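# Carry the vial carrier TC from nest N1 to raised nest N2

## Task

Take the tube carrier TC out of transfer nest N1 and set it down in raised nest N2, resting flat within N2's locators, oriented so that well A1 sits at the N2 corner labelled A1. At the end every vial in TC must still be upright in its own well. Vial rack R1 and its vials must be left exactly as they were, and the forceps T1 must remain in holder H1. The carrier must stay seated with no help from the robot: release it and move the grippers away afterwards.

## Robot and tools

Robot and layout. Two arms, left_arm and right_arm, each ending in a parallel two-finger gripper. N1 sits between the arms; N2 is raised and lies on the right_arm side. A triangle printed on the top of TC shows its A1 corner. Holder H1 is loose on the table, so bumping it counts as a failure unless it ends in its original spot and heading. Occasionally a held part gets a short tug or a loose object gets nudged. Nothing may leave the table, and the two arms must never strike or squeeze each other.

Frames. Result lines report each gripper in a single scene frame: origin on the tabletop midway between the arms, +x out across the table, +z up, left_arm toward +y. The names left and right are not image sides. Reported hand positions can be off, more so at long reach. Motion commands, however, are written in each gripper's own axes: fingers extend along gripper +z and open and close along gripper y. The reported position is the point between the pads, just under 1 cm behind the tips.

Row format (shared by both motion tools). A single list of 14 numbers, each in [-1, 1]: dx, dy, dz, rx, ry, rz, opening for left_arm, then the same seven for right_arm. Always give all 14 even when one arm is idle. The first six of each arm are an offset, not a pose: a target displacement in that gripper's own axes, measured from the gripper's pose in the most recent result that displayed it (before any such result in the scene, and for the second or later call in one reply, from where the robot is when the call starts). Scale: 1.0 equals 0.6 m of translation or 180 degrees of rotation; rx, ry, rz form one rotation vector. Because offsets are counted from a measured pose, repeating a small push against something rigid does not go deeper, but against something yielding it does. All-zero offsets are not a hold; they drive the arm back to its reference pose. Opening is absolute: +1 fully open (0.087 m), -1 closed.

execute_actions: argument actions holds zero or one item, plus optional pictures (boolean). Empty list returns the state and pictures without commanding anything. An action is {"rows": [...], "steps": n} with 1 to 15 rows and up to 15 steps of 1/30 s each (default 15, minimum 9); one row per step, the last repeated; every row is measured from the same reference pose, not chained. A wait is {"steps": n} with n up to 300, counted from the previous result, so reply time is included. A refused call sends nothing. The result is returned 9 steps before the action ends; those steps run while you compose the next reply. Per step the commanded pose is clipped to within 70 mm and 16 degrees of the measured pose, so far targets take several actions; check the result and send the remainder.

move: target is one 14-number row as above; speed is the path top speed in m/s, 0.002 to 0.5 (default 0.25), with turning capped at double that in rad/s. Both grippers travel straight lines that finish together in 0.5 to 10 s, taking the shorter rotation. Paths ignore obstacles and the other arm; grippers may lag, drift or overshoot the speed, especially near full extension. Faster contact hits harder, and aiming further beyond a contact presses harder. Opening is applied at the start. The result adds a move: line giving the ending (done, off_target, moving, held, fault), any limits (paced means the pose was clipped, held means a check blocked steps and the arm may then surge), and each gripper's distance from its target.



Result lines. The state line gives position (m) and quaternion wxyz per arm. grip_measured is the finger opening on the command scale (the final joint value is the opening in metres); each reading may be off by about 1 mm. To hold, command an opening below grip_measured: roughly 0.02 lower is firm, less is gentler. Pad force is about 20 N; fast closes squeeze harder. Pose unreachable and HELD mark steps where the clearance check changed or withheld your command. Hand target (only when nothing is kept back) shows where the controller now drives each gripper. Joint friction can leave a gripper up to about 31 mm short, and tiny commands may do nothing. Joint limits (rad): waist -2.618 to 3.054, shoulder and elbow 0 to 3.142, wrist pitch and yaw ±1.571, wrist roll ±2.094. FAULT lines mean an arm stopped. MOTOR HOT appears from 75 °C while carrying a load; 90 °C halts that arm for 10 s, and 100 °C makes it drop everything, so avoid holding TC idle for long.

Avoid: tilting TC or jarring it so vials fall, dropping or slamming it, fast contact, pushing hard into N2, touching R1, T1 or H1. When seated, open, lift clear, then finish.

Each tool is called after "Emit:" as name([rows], argument=value, ...), one row to a line, values as JSON.

## Session

Emit:
execute_actions(actions=[])

Scene clock: 0.00 s of 12600.00 s.
left_arm: end_effector_position=(+0.1944, +0.3229, +0.3153) grip_measured=+0.992 end_effector_quat_wxyz=(+0.586, +0.141, +0.745, +0.285) | right_arm: end_effector_position=(+0.2725, -0.3499, +0.1389) grip_measured=+0.983 end_effector_quat_wxyz=(+0.223, +0.402, +0.888, +0.008)
Joint positions: left_arm=[-0.855  0.757  0.944 -0.522 -1.095  0.339  0.087] | right_arm=[-0.138  1.468  1.244 -0.903  0.077  0.619  0.087]
Joint velocities: left_arm=[ 0.017 -0.012  0.002  0.007 -0.007 -0.022  0.   ] | right_arm=[-0.012 -0.007 -0.007  0.037 -0.037 -0.066  0.   ]
Hand target (left_arm): +0.194, +0.323, +0.315; +0.586, +0.141, +0.745, +0.285
Hand target (right_arm): +0.273, -0.350, +0.139; +0.223, +0.402, +0.888, +0.008

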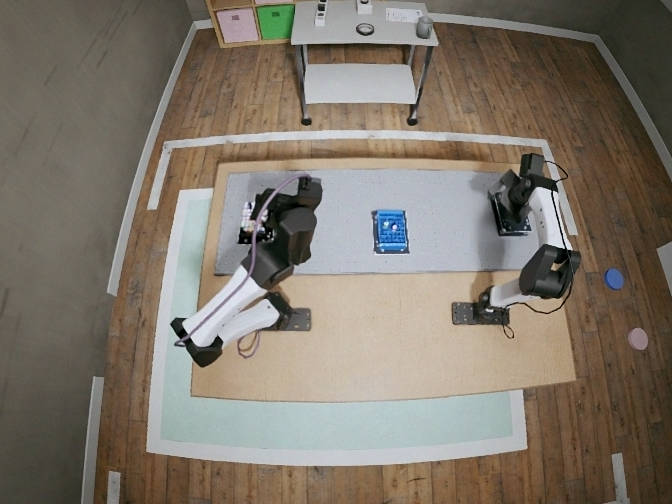

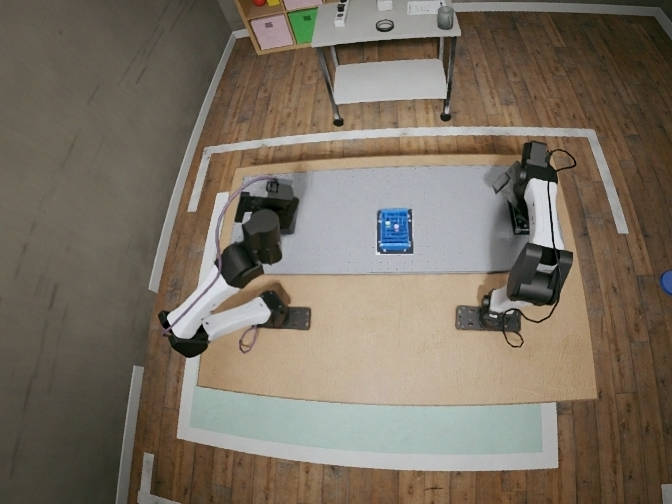

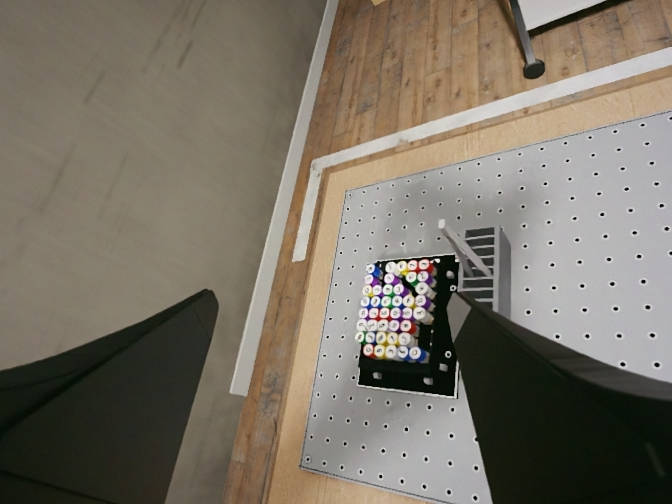

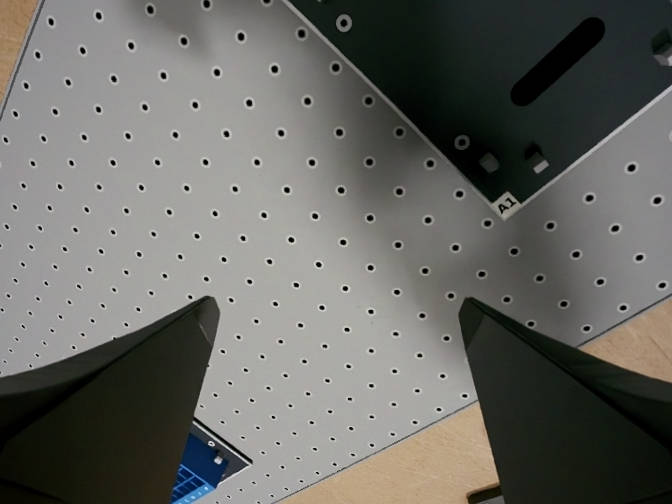

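Emit:
zoom_image(camera="cam_head_left", region=[350, 190, 430, 270])

Emit:
zoom_image(camera="cam_head_right", region=[355, 190, 435, 270])

Region (350, 190, 430, 270) of cam_head_left's 672x504 image, scaled by 6.300, with more detail than that image has.

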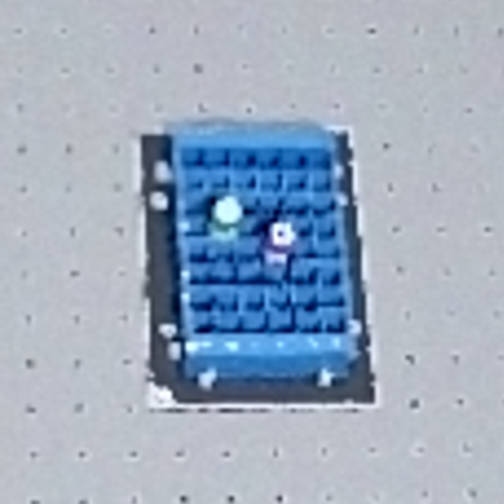

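Region (355, 190, 435, 270) of cam_head_right's 672x504 image, scaled by 6.300, with more detail than that image has.

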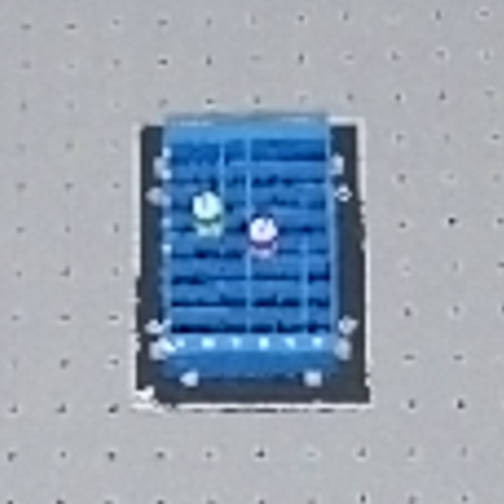

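Emit:
move(target=[0,0,0,0,0,0,1,0.127,0.18,-0.22,0.005,0.147,-0.266,1])

Scene clock: 3.30 s of 12600.00 s.
left_arm: end_effector_position=(+0.1945, +0.3229, +0.3155) grip_measured=+0.992 end_effector_quat_wxyz=(+0.586, +0.141, +0.745, +0.284) | right_arm: end_effector_position=(+0.2595, -0.2025, +0.2370) grip_measured=+0.983 end_effector_quat_wxyz=(+0.125, +0.009, +0.991, +0.037)
Joint positions: left_arm=[-0.855  0.757  0.944 -0.521 -1.095  0.339  0.087] | right_arm=[ 0.323  1.748  1.981 -1.542 -0.008  0.267  0.087]
Joint velocities: left_arm=[-0.007  0.007  0.002 -0.007  0.022 -0.037  0.001] | right_arm=[ 0.017 -0.002  0.002 -0.081 -0.022 -0.022 -0.001]
Hand target (left_arm): +0.194, +0.323, +0.315; +0.586, +0.141, +0.745, +0.285
Hand target (right_arm): +0.255, -0.201, +0.249; +0.140, +0.001, +0.989, +0.045
Off the commanded pose (left_arm): 0.000 m, 0 deg.
Off the commanded pose (right_arm): 0.014 m, 15 deg.
joint sent to its limit (right arm) — the command would take joint 4 (wrist pitch) past its lower limit, so that joint was sent only as far as its limit.
Kept back: nothing.
move: off_target (right_arm)

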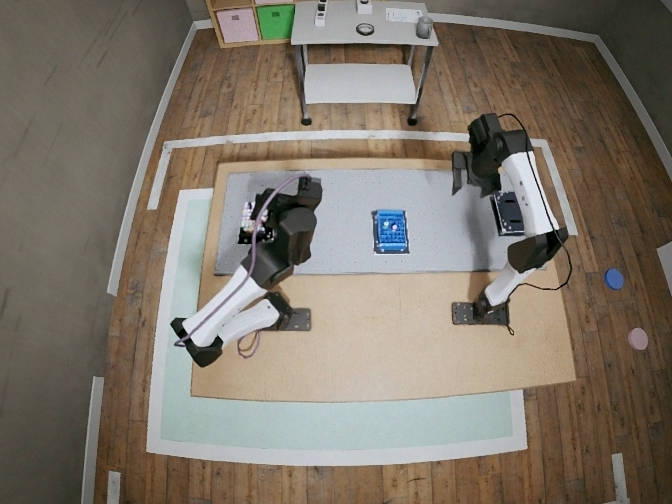

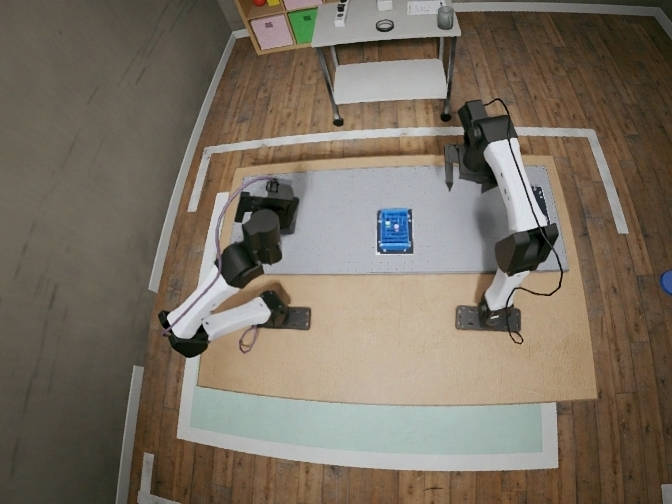

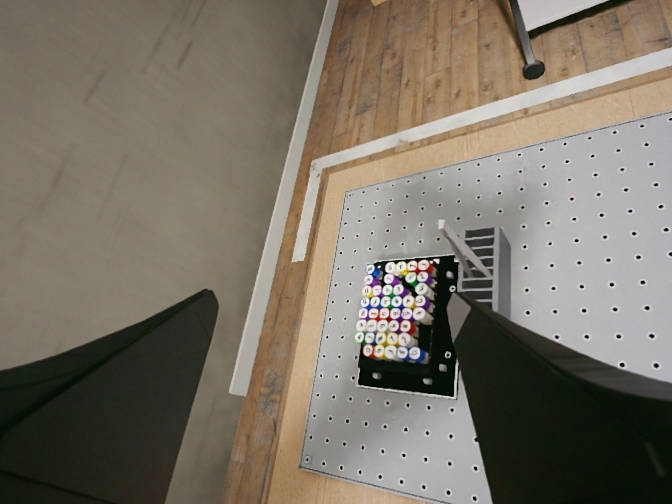

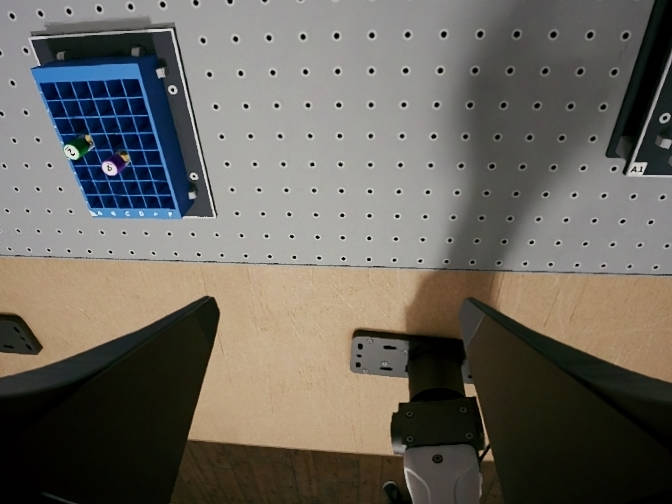

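Emit:
move(target=[0,0,0,0,0,0,1,0.037,0.27,0.197,0.024,0.08,-0.006,1])

Scene clock: 5.07 s of 12600.00 s.
left_arm: end_effector_position=(+0.1946, +0.3228, +0.3157) grip_measured=+0.992 end_effector_quat_wxyz=(+0.587, +0.140, +0.745, +0.284) | right_arm: end_effector_position=(+0.2688, -0.0321, +0.1259) grip_measured=+0.983 end_effector_quat_wxyz=(+0.012, -0.005, +1.000, +0.007)
Joint positions: left_arm=[-0.855  0.757  0.944 -0.519 -1.095  0.339  0.087] | right_arm=[ 0.709  2.261  2.259 -1.54   0.002  0.624  0.087]
Joint velocities: left_arm=[-0.002 -0.012 -0.007 -0.022  0.051  0.022  0.   ] | right_arm=[ 0.002 -0.002 -0.007 -0.007  0.037 -0.007 -0.   ]
Hand target (left_arm): +0.195, +0.323, +0.316; +0.587, +0.141, +0.745, +0.284
Hand target (right_arm): +0.269, -0.031, +0.129; +0.010, -0.000, +1.000, +0.011
Off the commanded pose (left_arm): 0.000 m, 0 deg.
Off the commanded pose (right_arm): 0.004 m, 2 deg.
joint sent to its limit (right arm) — the command would take joint 4 (wrist pitch) past its lower limit, so that joint was sent only as far as its limit.
Kept back: nothing.
move: done

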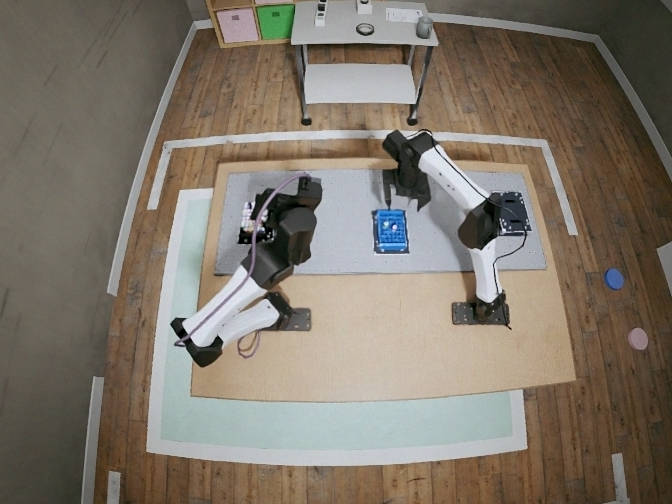

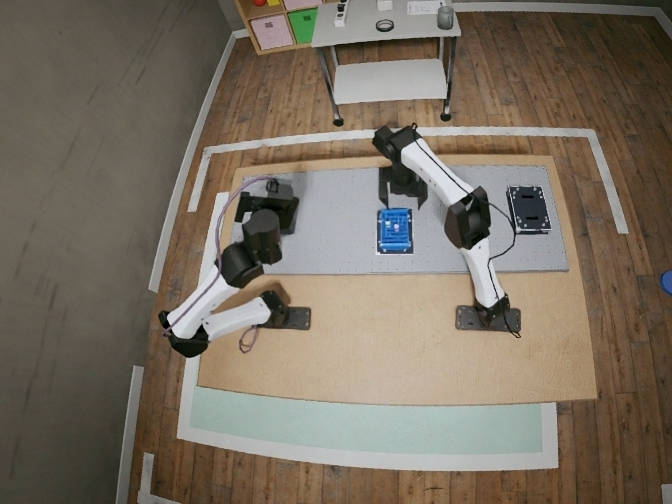

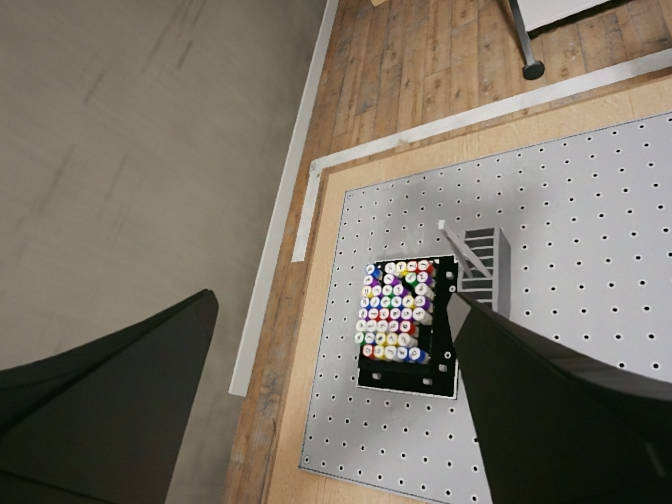

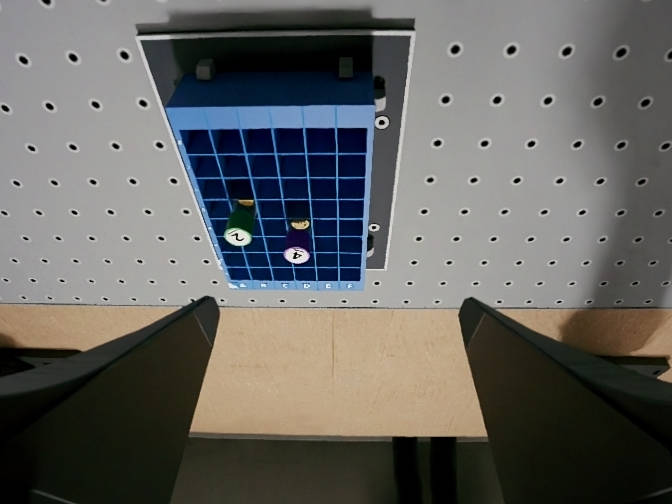

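Emit:
move(target=[0,0,0,0,0,0,1,0.05,0.042,0.06,0.004,0.008,0.003,1], speed=0.1)

Scene clock: 6.80 s of 12600.00 s.
left_arm: end_effector_position=(+0.1946, +0.3227, +0.3158) grip_measured=+0.992 end_effector_quat_wxyz=(+0.587, +0.140, +0.745, +0.284) | right_arm: end_effector_position=(+0.2407, -0.0089, +0.0814) grip_measured=+0.983 end_effector_quat_wxyz=(-0.010, -0.002, +1.000, -0.010)
Joint positions: left_arm=[-0.855  0.757  0.944 -0.518 -1.095  0.339  0.087] | right_arm=[ 0.79   2.261  2.073 -1.412  0.002  0.711  0.087]
Joint velocities: left_arm=[ 0.012 -0.007  0.007 -0.007  0.022 -0.022 -0.   ] | right_arm=[-0.017 -0.002  0.022 -0.007  0.051  0.051 -0.   ]
Hand target (left_arm): +0.195, +0.323, +0.316; +0.587, +0.140, +0.745, +0.284
Hand target (right_arm): +0.239, -0.007, +0.090; -0.001, -0.000, +1.000, +0.001
Off the commanded pose (left_arm): 0.000 m, 0 deg.
Off the commanded pose (right_arm): 0.009 m, 2 deg.
Kept back: nothing.
move: done

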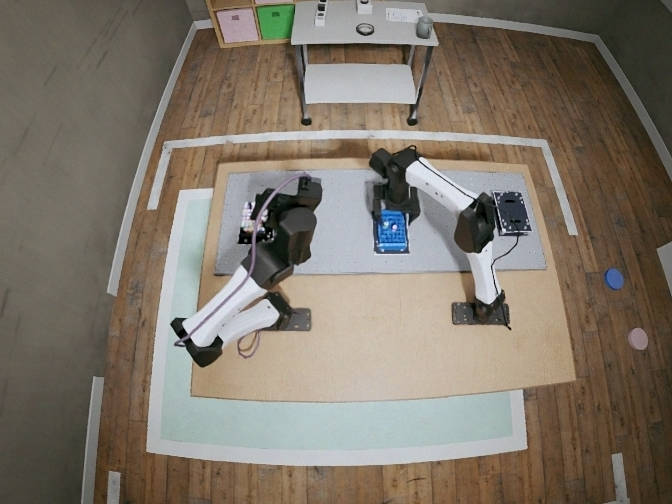

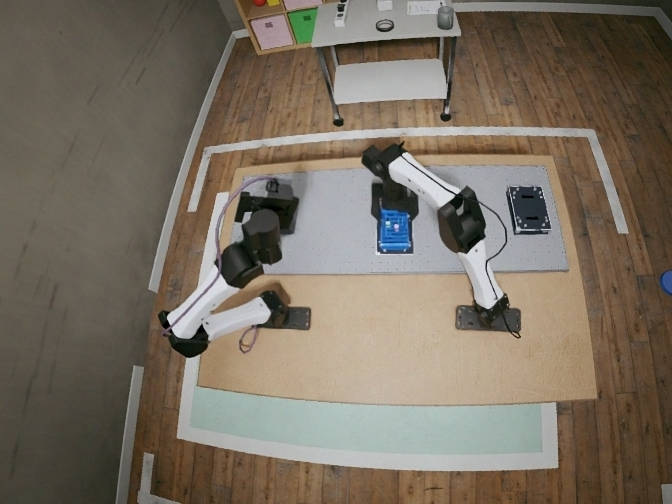

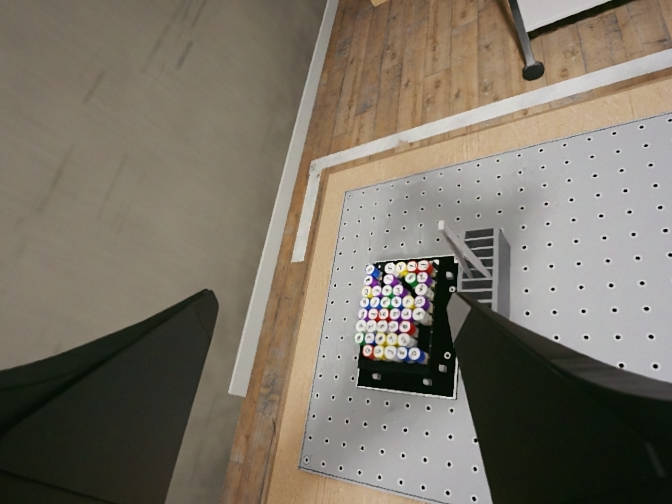

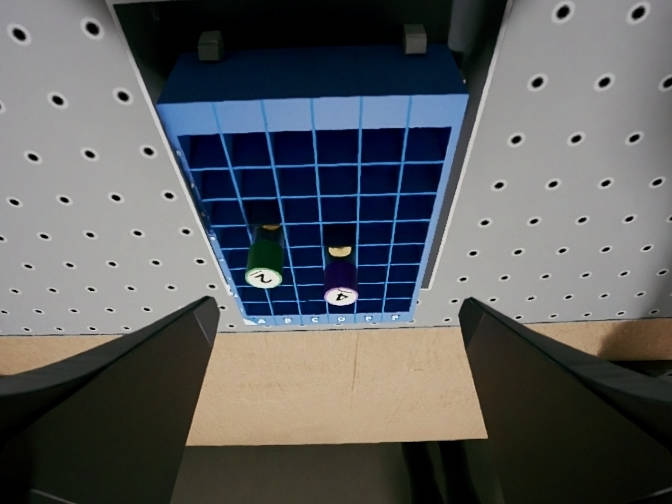

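Emit:
move(target=[0,0,0,0,0,0,1,0,0.012,0.02,-0.006,-0.006,0,1], speed=0.05)

Scene clock: 8.10 s of 12600.00 s.
left_arm: end_effector_position=(+0.1947, +0.3227, +0.3159) grip_measured=+0.992 end_effector_quat_wxyz=(+0.587, +0.140, +0.745, +0.284) | right_arm: end_effector_position=(+0.2441, -0.0057, +0.0691) grip_measured=+0.983 end_effector_quat_wxyz=(-0.004, +0.001, +1.000, -0.005)
Joint positions: left_arm=[-0.855  0.757  0.944 -0.518 -1.095  0.339  0.087] | right_arm=[ 0.79   2.261  2.026 -1.348  0.002  0.717  0.087]
Joint velocities: left_arm=[-0.022 -0.002  0.012 -0.007  0.037  0.022  0.001] | right_arm=[ 0.007  0.027 -0.022 -0.051  0.022 -0.081 -0.   ]
Hand target (left_arm): +0.195, +0.323, +0.316; +0.587, +0.140, +0.745, +0.284
Hand target (right_arm): +0.240, -0.002, +0.069; -0.001, -0.002, +1.000, -0.001
Off the commanded pose (left_arm): 0.000 m, 0 deg.
Off the commanded pose (right_arm): 0.005 m, 1 deg.
Kept back: nothing.
move: done

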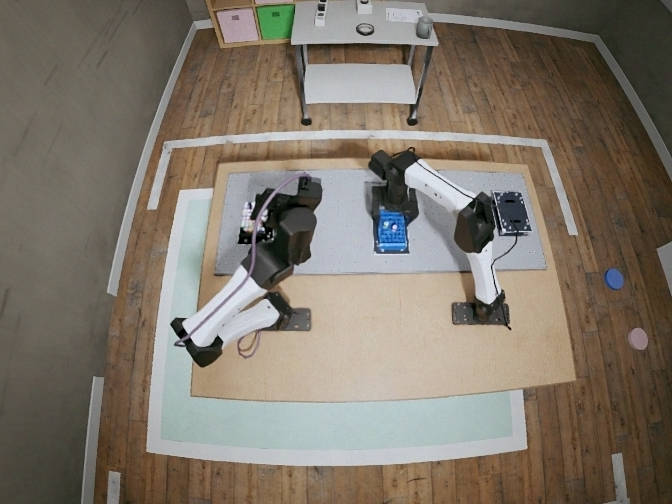

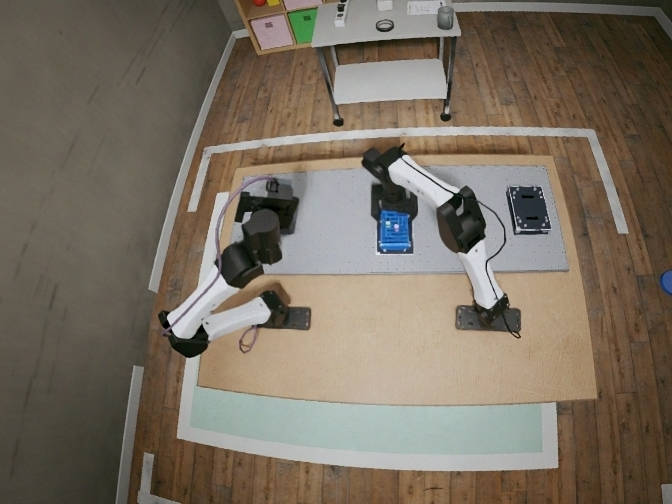

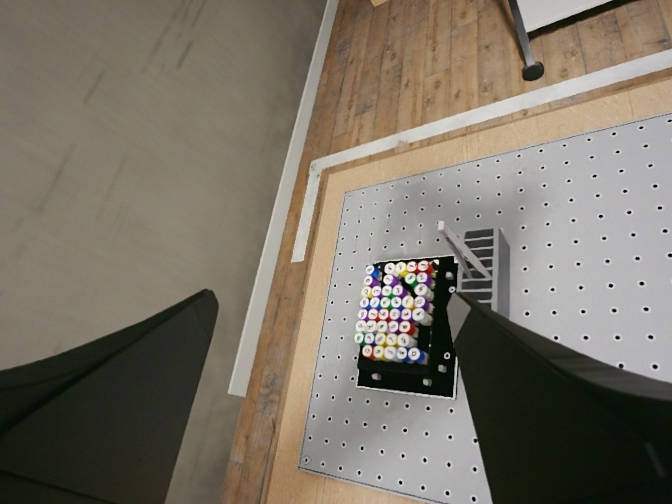

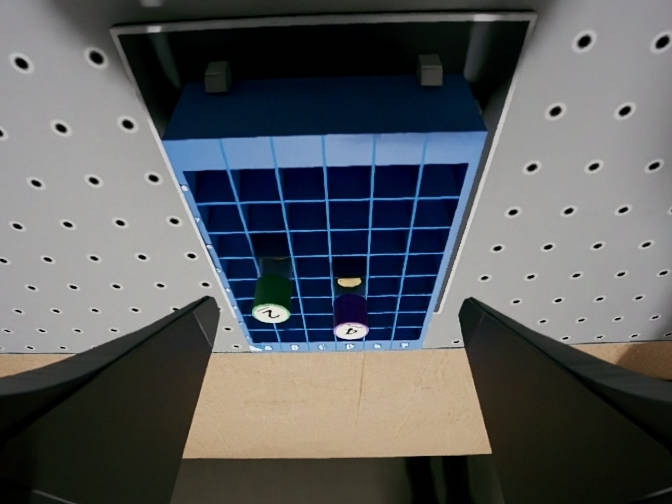

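Emit:
move(target=[0,0,0,0,0,0,1,0.042,0.007,0.012,0,0,0.008,1], speed=0.05)

Emit:
zoom_image(camera="cam_head_left", region=[350, 180, 440, 270])

Scene clock: 9.33 s of 12600.00 s.
left_arm: end_effector_position=(+0.1947, +0.3226, +0.3160) grip_measured=+0.992 end_effector_quat_wxyz=(+0.588, +0.139, +0.745, +0.283) | right_arm: end_effector_position=(+0.2204, -0.0035, +0.0582) grip_measured=+0.983 end_effector_quat_wxyz=(-0.011, +0.013, +1.000, -0.013)
Joint positions: left_arm=[-0.855  0.757  0.944 -0.516 -1.095  0.339  0.087] | right_arm=[ 0.829  2.21   1.895 -1.29   0.002  0.78   0.087]
Joint velocities: left_arm=[-0.012 -0.002  0.012 -0.007 -0.007  0.037  0.   ] | right_arm=[ 0.002 -0.007 -0.002  0.007 -0.051 -0.022 -0.001]
Hand target (left_arm): +0.195, +0.323, +0.316; +0.587, +0.140, +0.745, +0.284
Hand target (right_arm): +0.219, -0.001, +0.062; -0.004, +0.014, +1.000, -0.005
Off the commanded pose (left_arm): 0.000 m, 0 deg.
Off the commanded pose (right_arm): 0.005 m, 1 deg.
Kept back: nothing.
move: done

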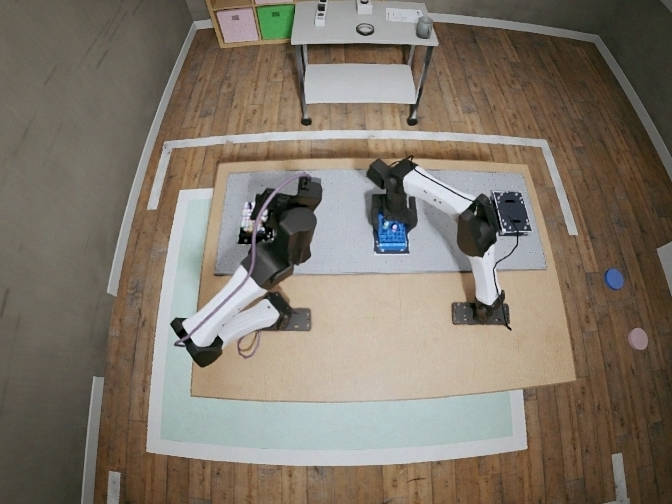

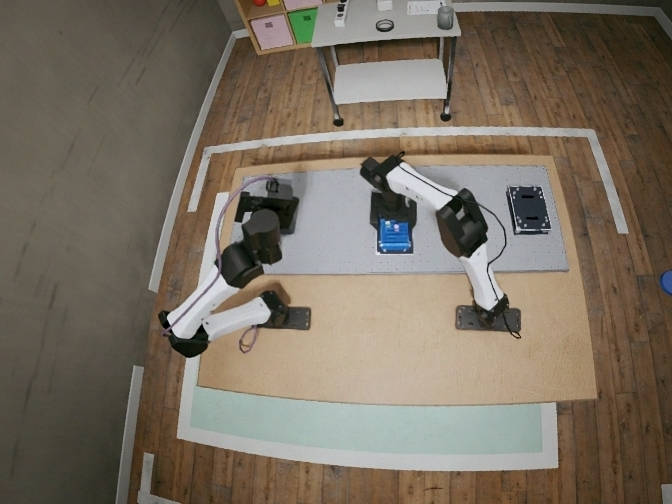

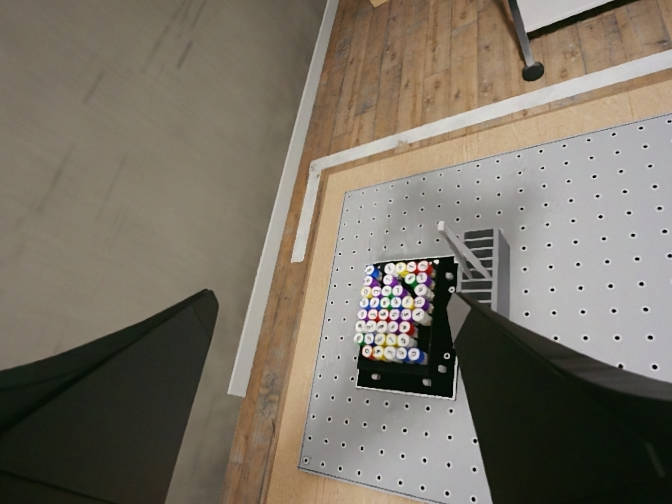

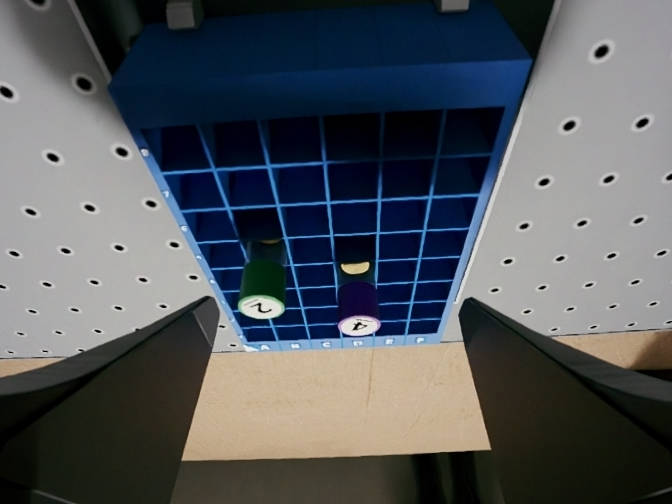

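Region (350, 180, 440, 270) of cam_head_left's 672x504 image, scaled by 5.600, with more detail than that image has.

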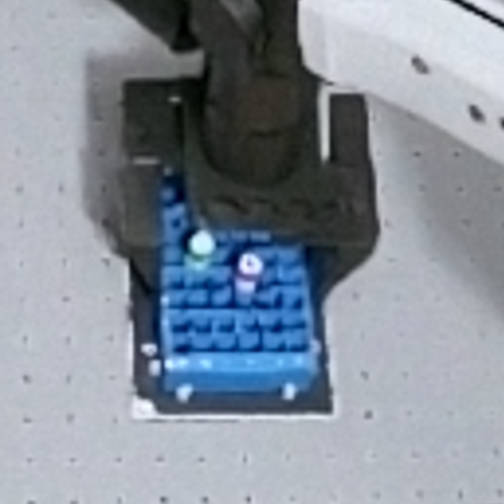

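Emit:
move(target=[0,0,0,0,0,0,1,0,0.002,0.022,-0.008,-0.007,-0.018,1], speed=0.03)

Scene clock: 10.90 s of 12600.00 s.
left_arm: end_effector_position=(+0.1948, +0.3225, +0.3161) grip_measured=+0.992 end_effector_quat_wxyz=(+0.588, +0.139, +0.745, +0.283) | right_arm: end_effector_position=(+0.2217, -0.0041, +0.0416) grip_measured=+0.983 end_effector_quat_wxyz=(-0.007, -0.009, +1.000, -0.008)
Joint positions: left_arm=[-0.855  0.757  0.944 -0.516 -1.095  0.339  0.087] | right_arm=[ 0.829  2.21   1.831 -1.212  0.002  0.736  0.087]
Joint velocities: left_arm=[-0.007 -0.002 -0.017  0.051 -0.007  0.007 -0.   ] | right_arm=[ 0.002 -0.007 -0.012 -0.037 -0.007  0.037  0.   ]
Hand target (left_arm): +0.195, +0.323, +0.316; +0.588, +0.139, +0.745, +0.283
Hand target (right_arm): +0.220, -0.003, +0.045; -0.001, -0.015, +1.000, -0.000
Off the commanded pose (left_arm): 0.000 m, 0 deg.
Off the commanded pose (right_arm): 0.004 m, 1 deg.
Kept back: nothing.
move: done

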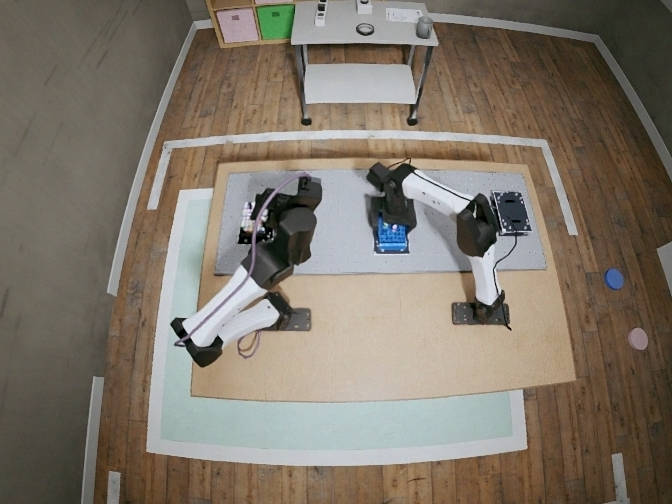

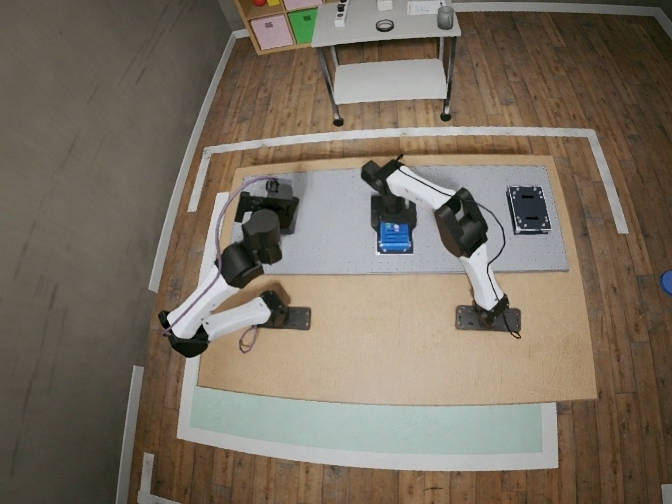

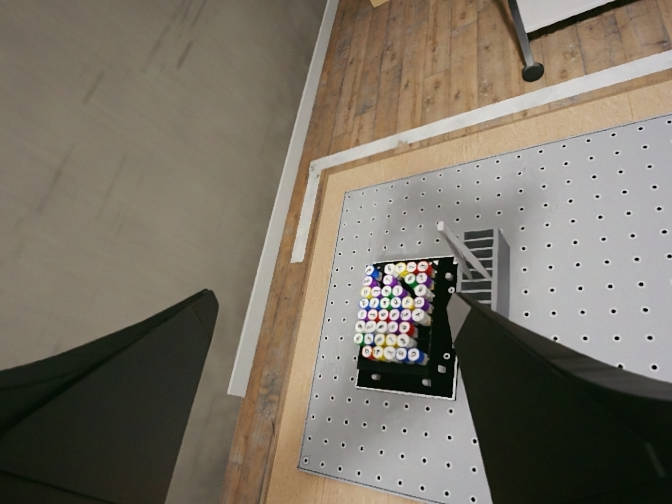

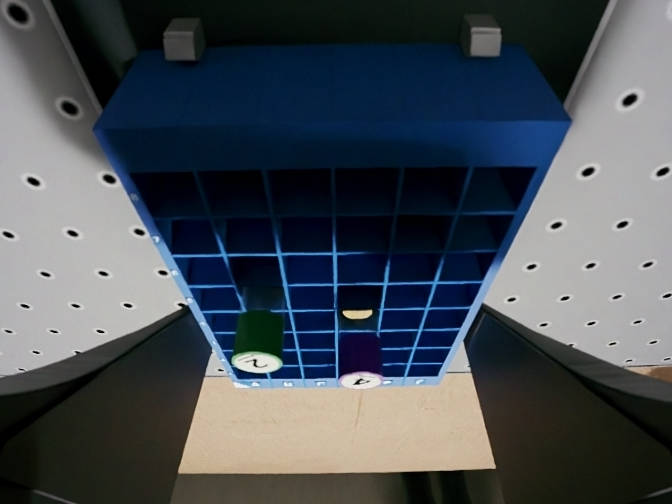

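Emit:
move(target=[0,0,0,0,0,0,1,0,0,0.02,-0.004,-0.004,0,1], speed=0.03)

Emit:
move(target=[0,0,0,0,0,0,1,0,0,0,0,0,0,0.7])

Scene clock: 12.00 s of 12600.00 s.
left_arm: end_effector_position=(+0.1948, +0.3225, +0.3163) grip_measured=+0.992 end_effector_quat_wxyz=(+0.588, +0.139, +0.745, +0.283) | right_arm: end_effector_position=(+0.2217, -0.0039, +0.0300) grip_measured=+0.983 end_effector_quat_wxyz=(-0.004, -0.010, +1.000, -0.004)
Joint positions: left_arm=[-0.855  0.757  0.944 -0.515 -1.095  0.339  0.087] | right_arm=[ 0.829  2.21   1.785 -1.157  0.002  0.734  0.087]
Joint velocities: left_arm=[-0.022  0.002 -0.007 -0.007 -0.037  0.007 -0.001] | right_arm=[ 0.007 -0.007  0.002 -0.022 -0.007 -0.022 -0.   ]
Hand target (left_arm): +0.195, +0.323, +0.316; +0.588, +0.139, +0.745, +0.283
Hand target (right_arm): +0.221, -0.004, +0.030; -0.001, -0.009, +1.000, -0.001
Off the commanded pose (left_arm): 0.000 m, 0 deg.
Off the commanded pose (right_arm): 0.001 m, 1 deg.
Kept back: nothing.
move: done

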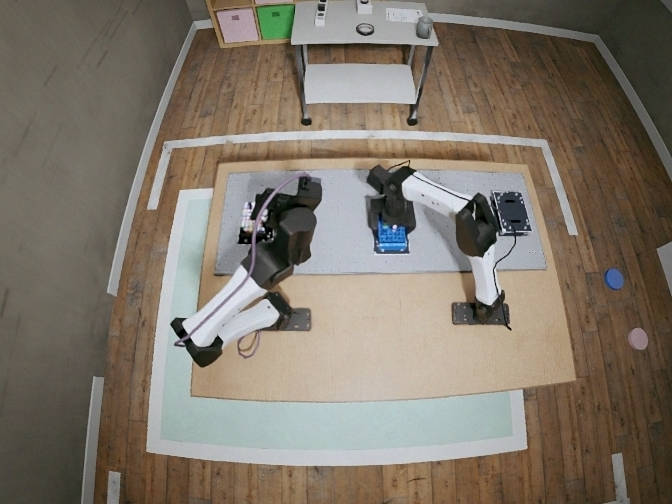

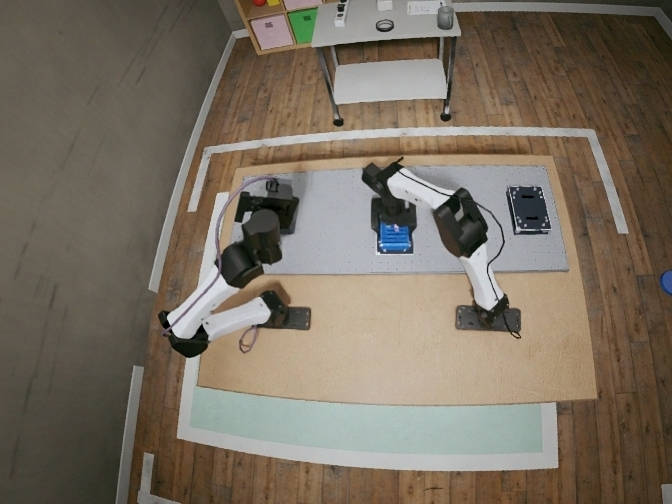

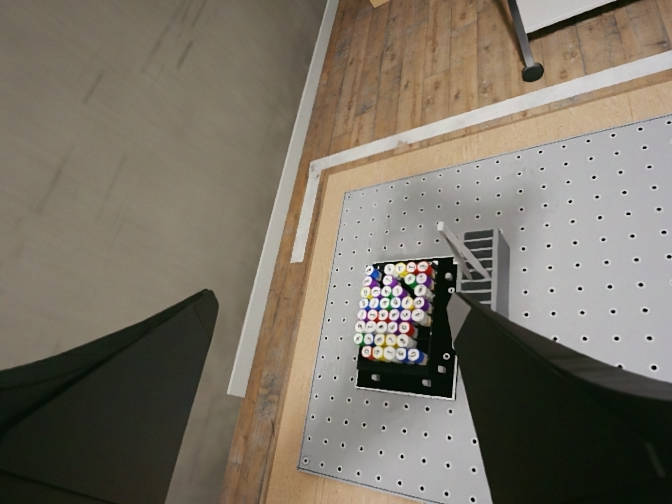

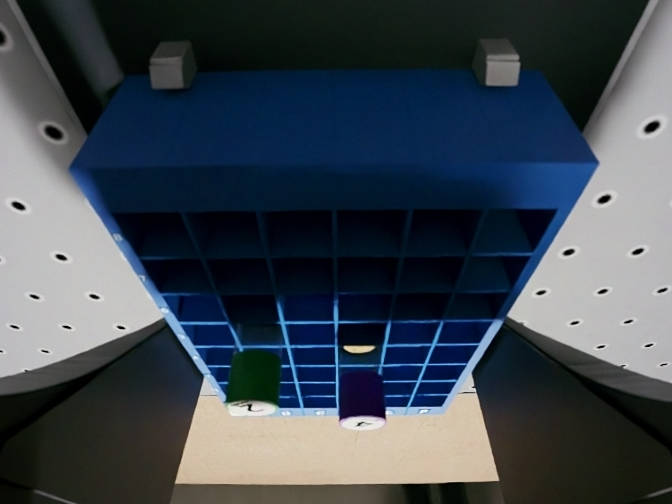

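Scene clock: 12.50 s of 12600.00 s.
left_arm: end_effector_position=(+0.1949, +0.3224, +0.3163) grip_measured=+0.992 end_effector_quat_wxyz=(+0.589, +0.139, +0.745, +0.283) | right_arm: end_effector_position=(+0.2217, -0.0036, +0.0300) grip_measured=+0.927 end_effector_quat_wxyz=(-0.004, -0.009, +1.000, -0.004)
Joint positions: left_arm=[-0.855  0.757  0.944 -0.514 -1.095  0.339  0.087] | right_arm=[ 0.829  2.21   1.785 -1.157  0.     0.736  0.084]
Joint velocities: left_arm=[ 0.002  0.002 -0.007  0.037  0.037 -0.007  0.002] | right_arm=[ 0.012  0.027 -0.002 -0.037 -0.022 -0.037 -0.   ]
Hand target (left_arm): +0.195, +0.322, +0.316; +0.588, +0.139, +0.745, +0.283
Hand target (right_arm): +0.222, -0.004, +0.030; -0.004, -0.010, +1.000, -0.004
Off the commanded pose (left_arm): 0.000 m, 0 deg.
Off the commanded pose (right_arm): 0.000 m, 0 deg.
Kept back: nothing.
move: done

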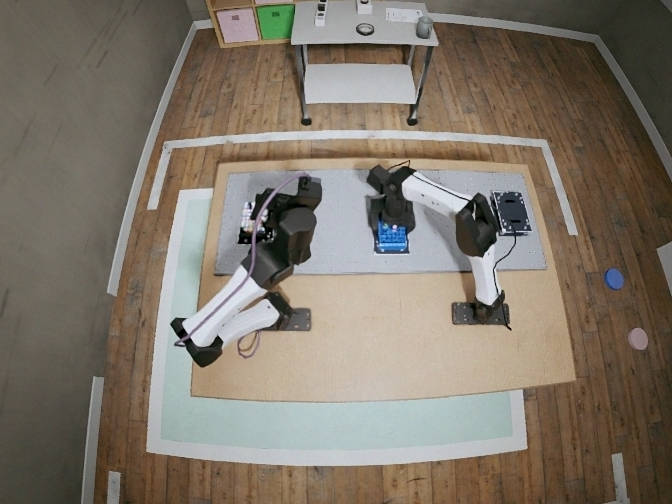

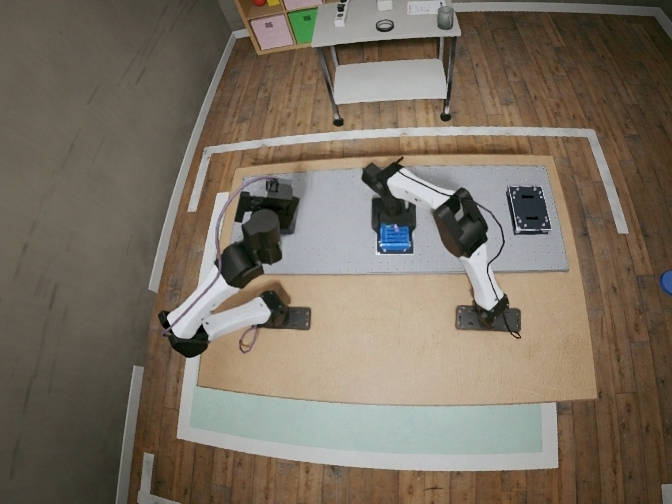

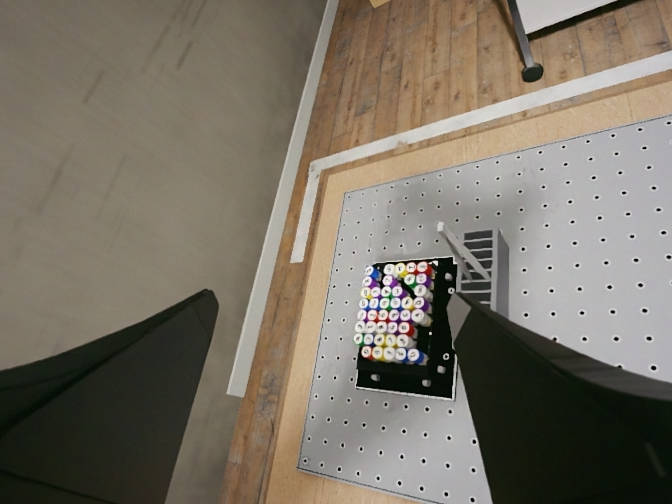

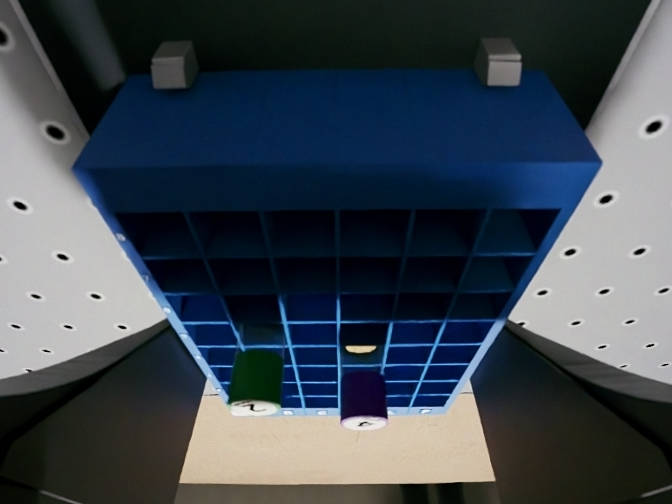

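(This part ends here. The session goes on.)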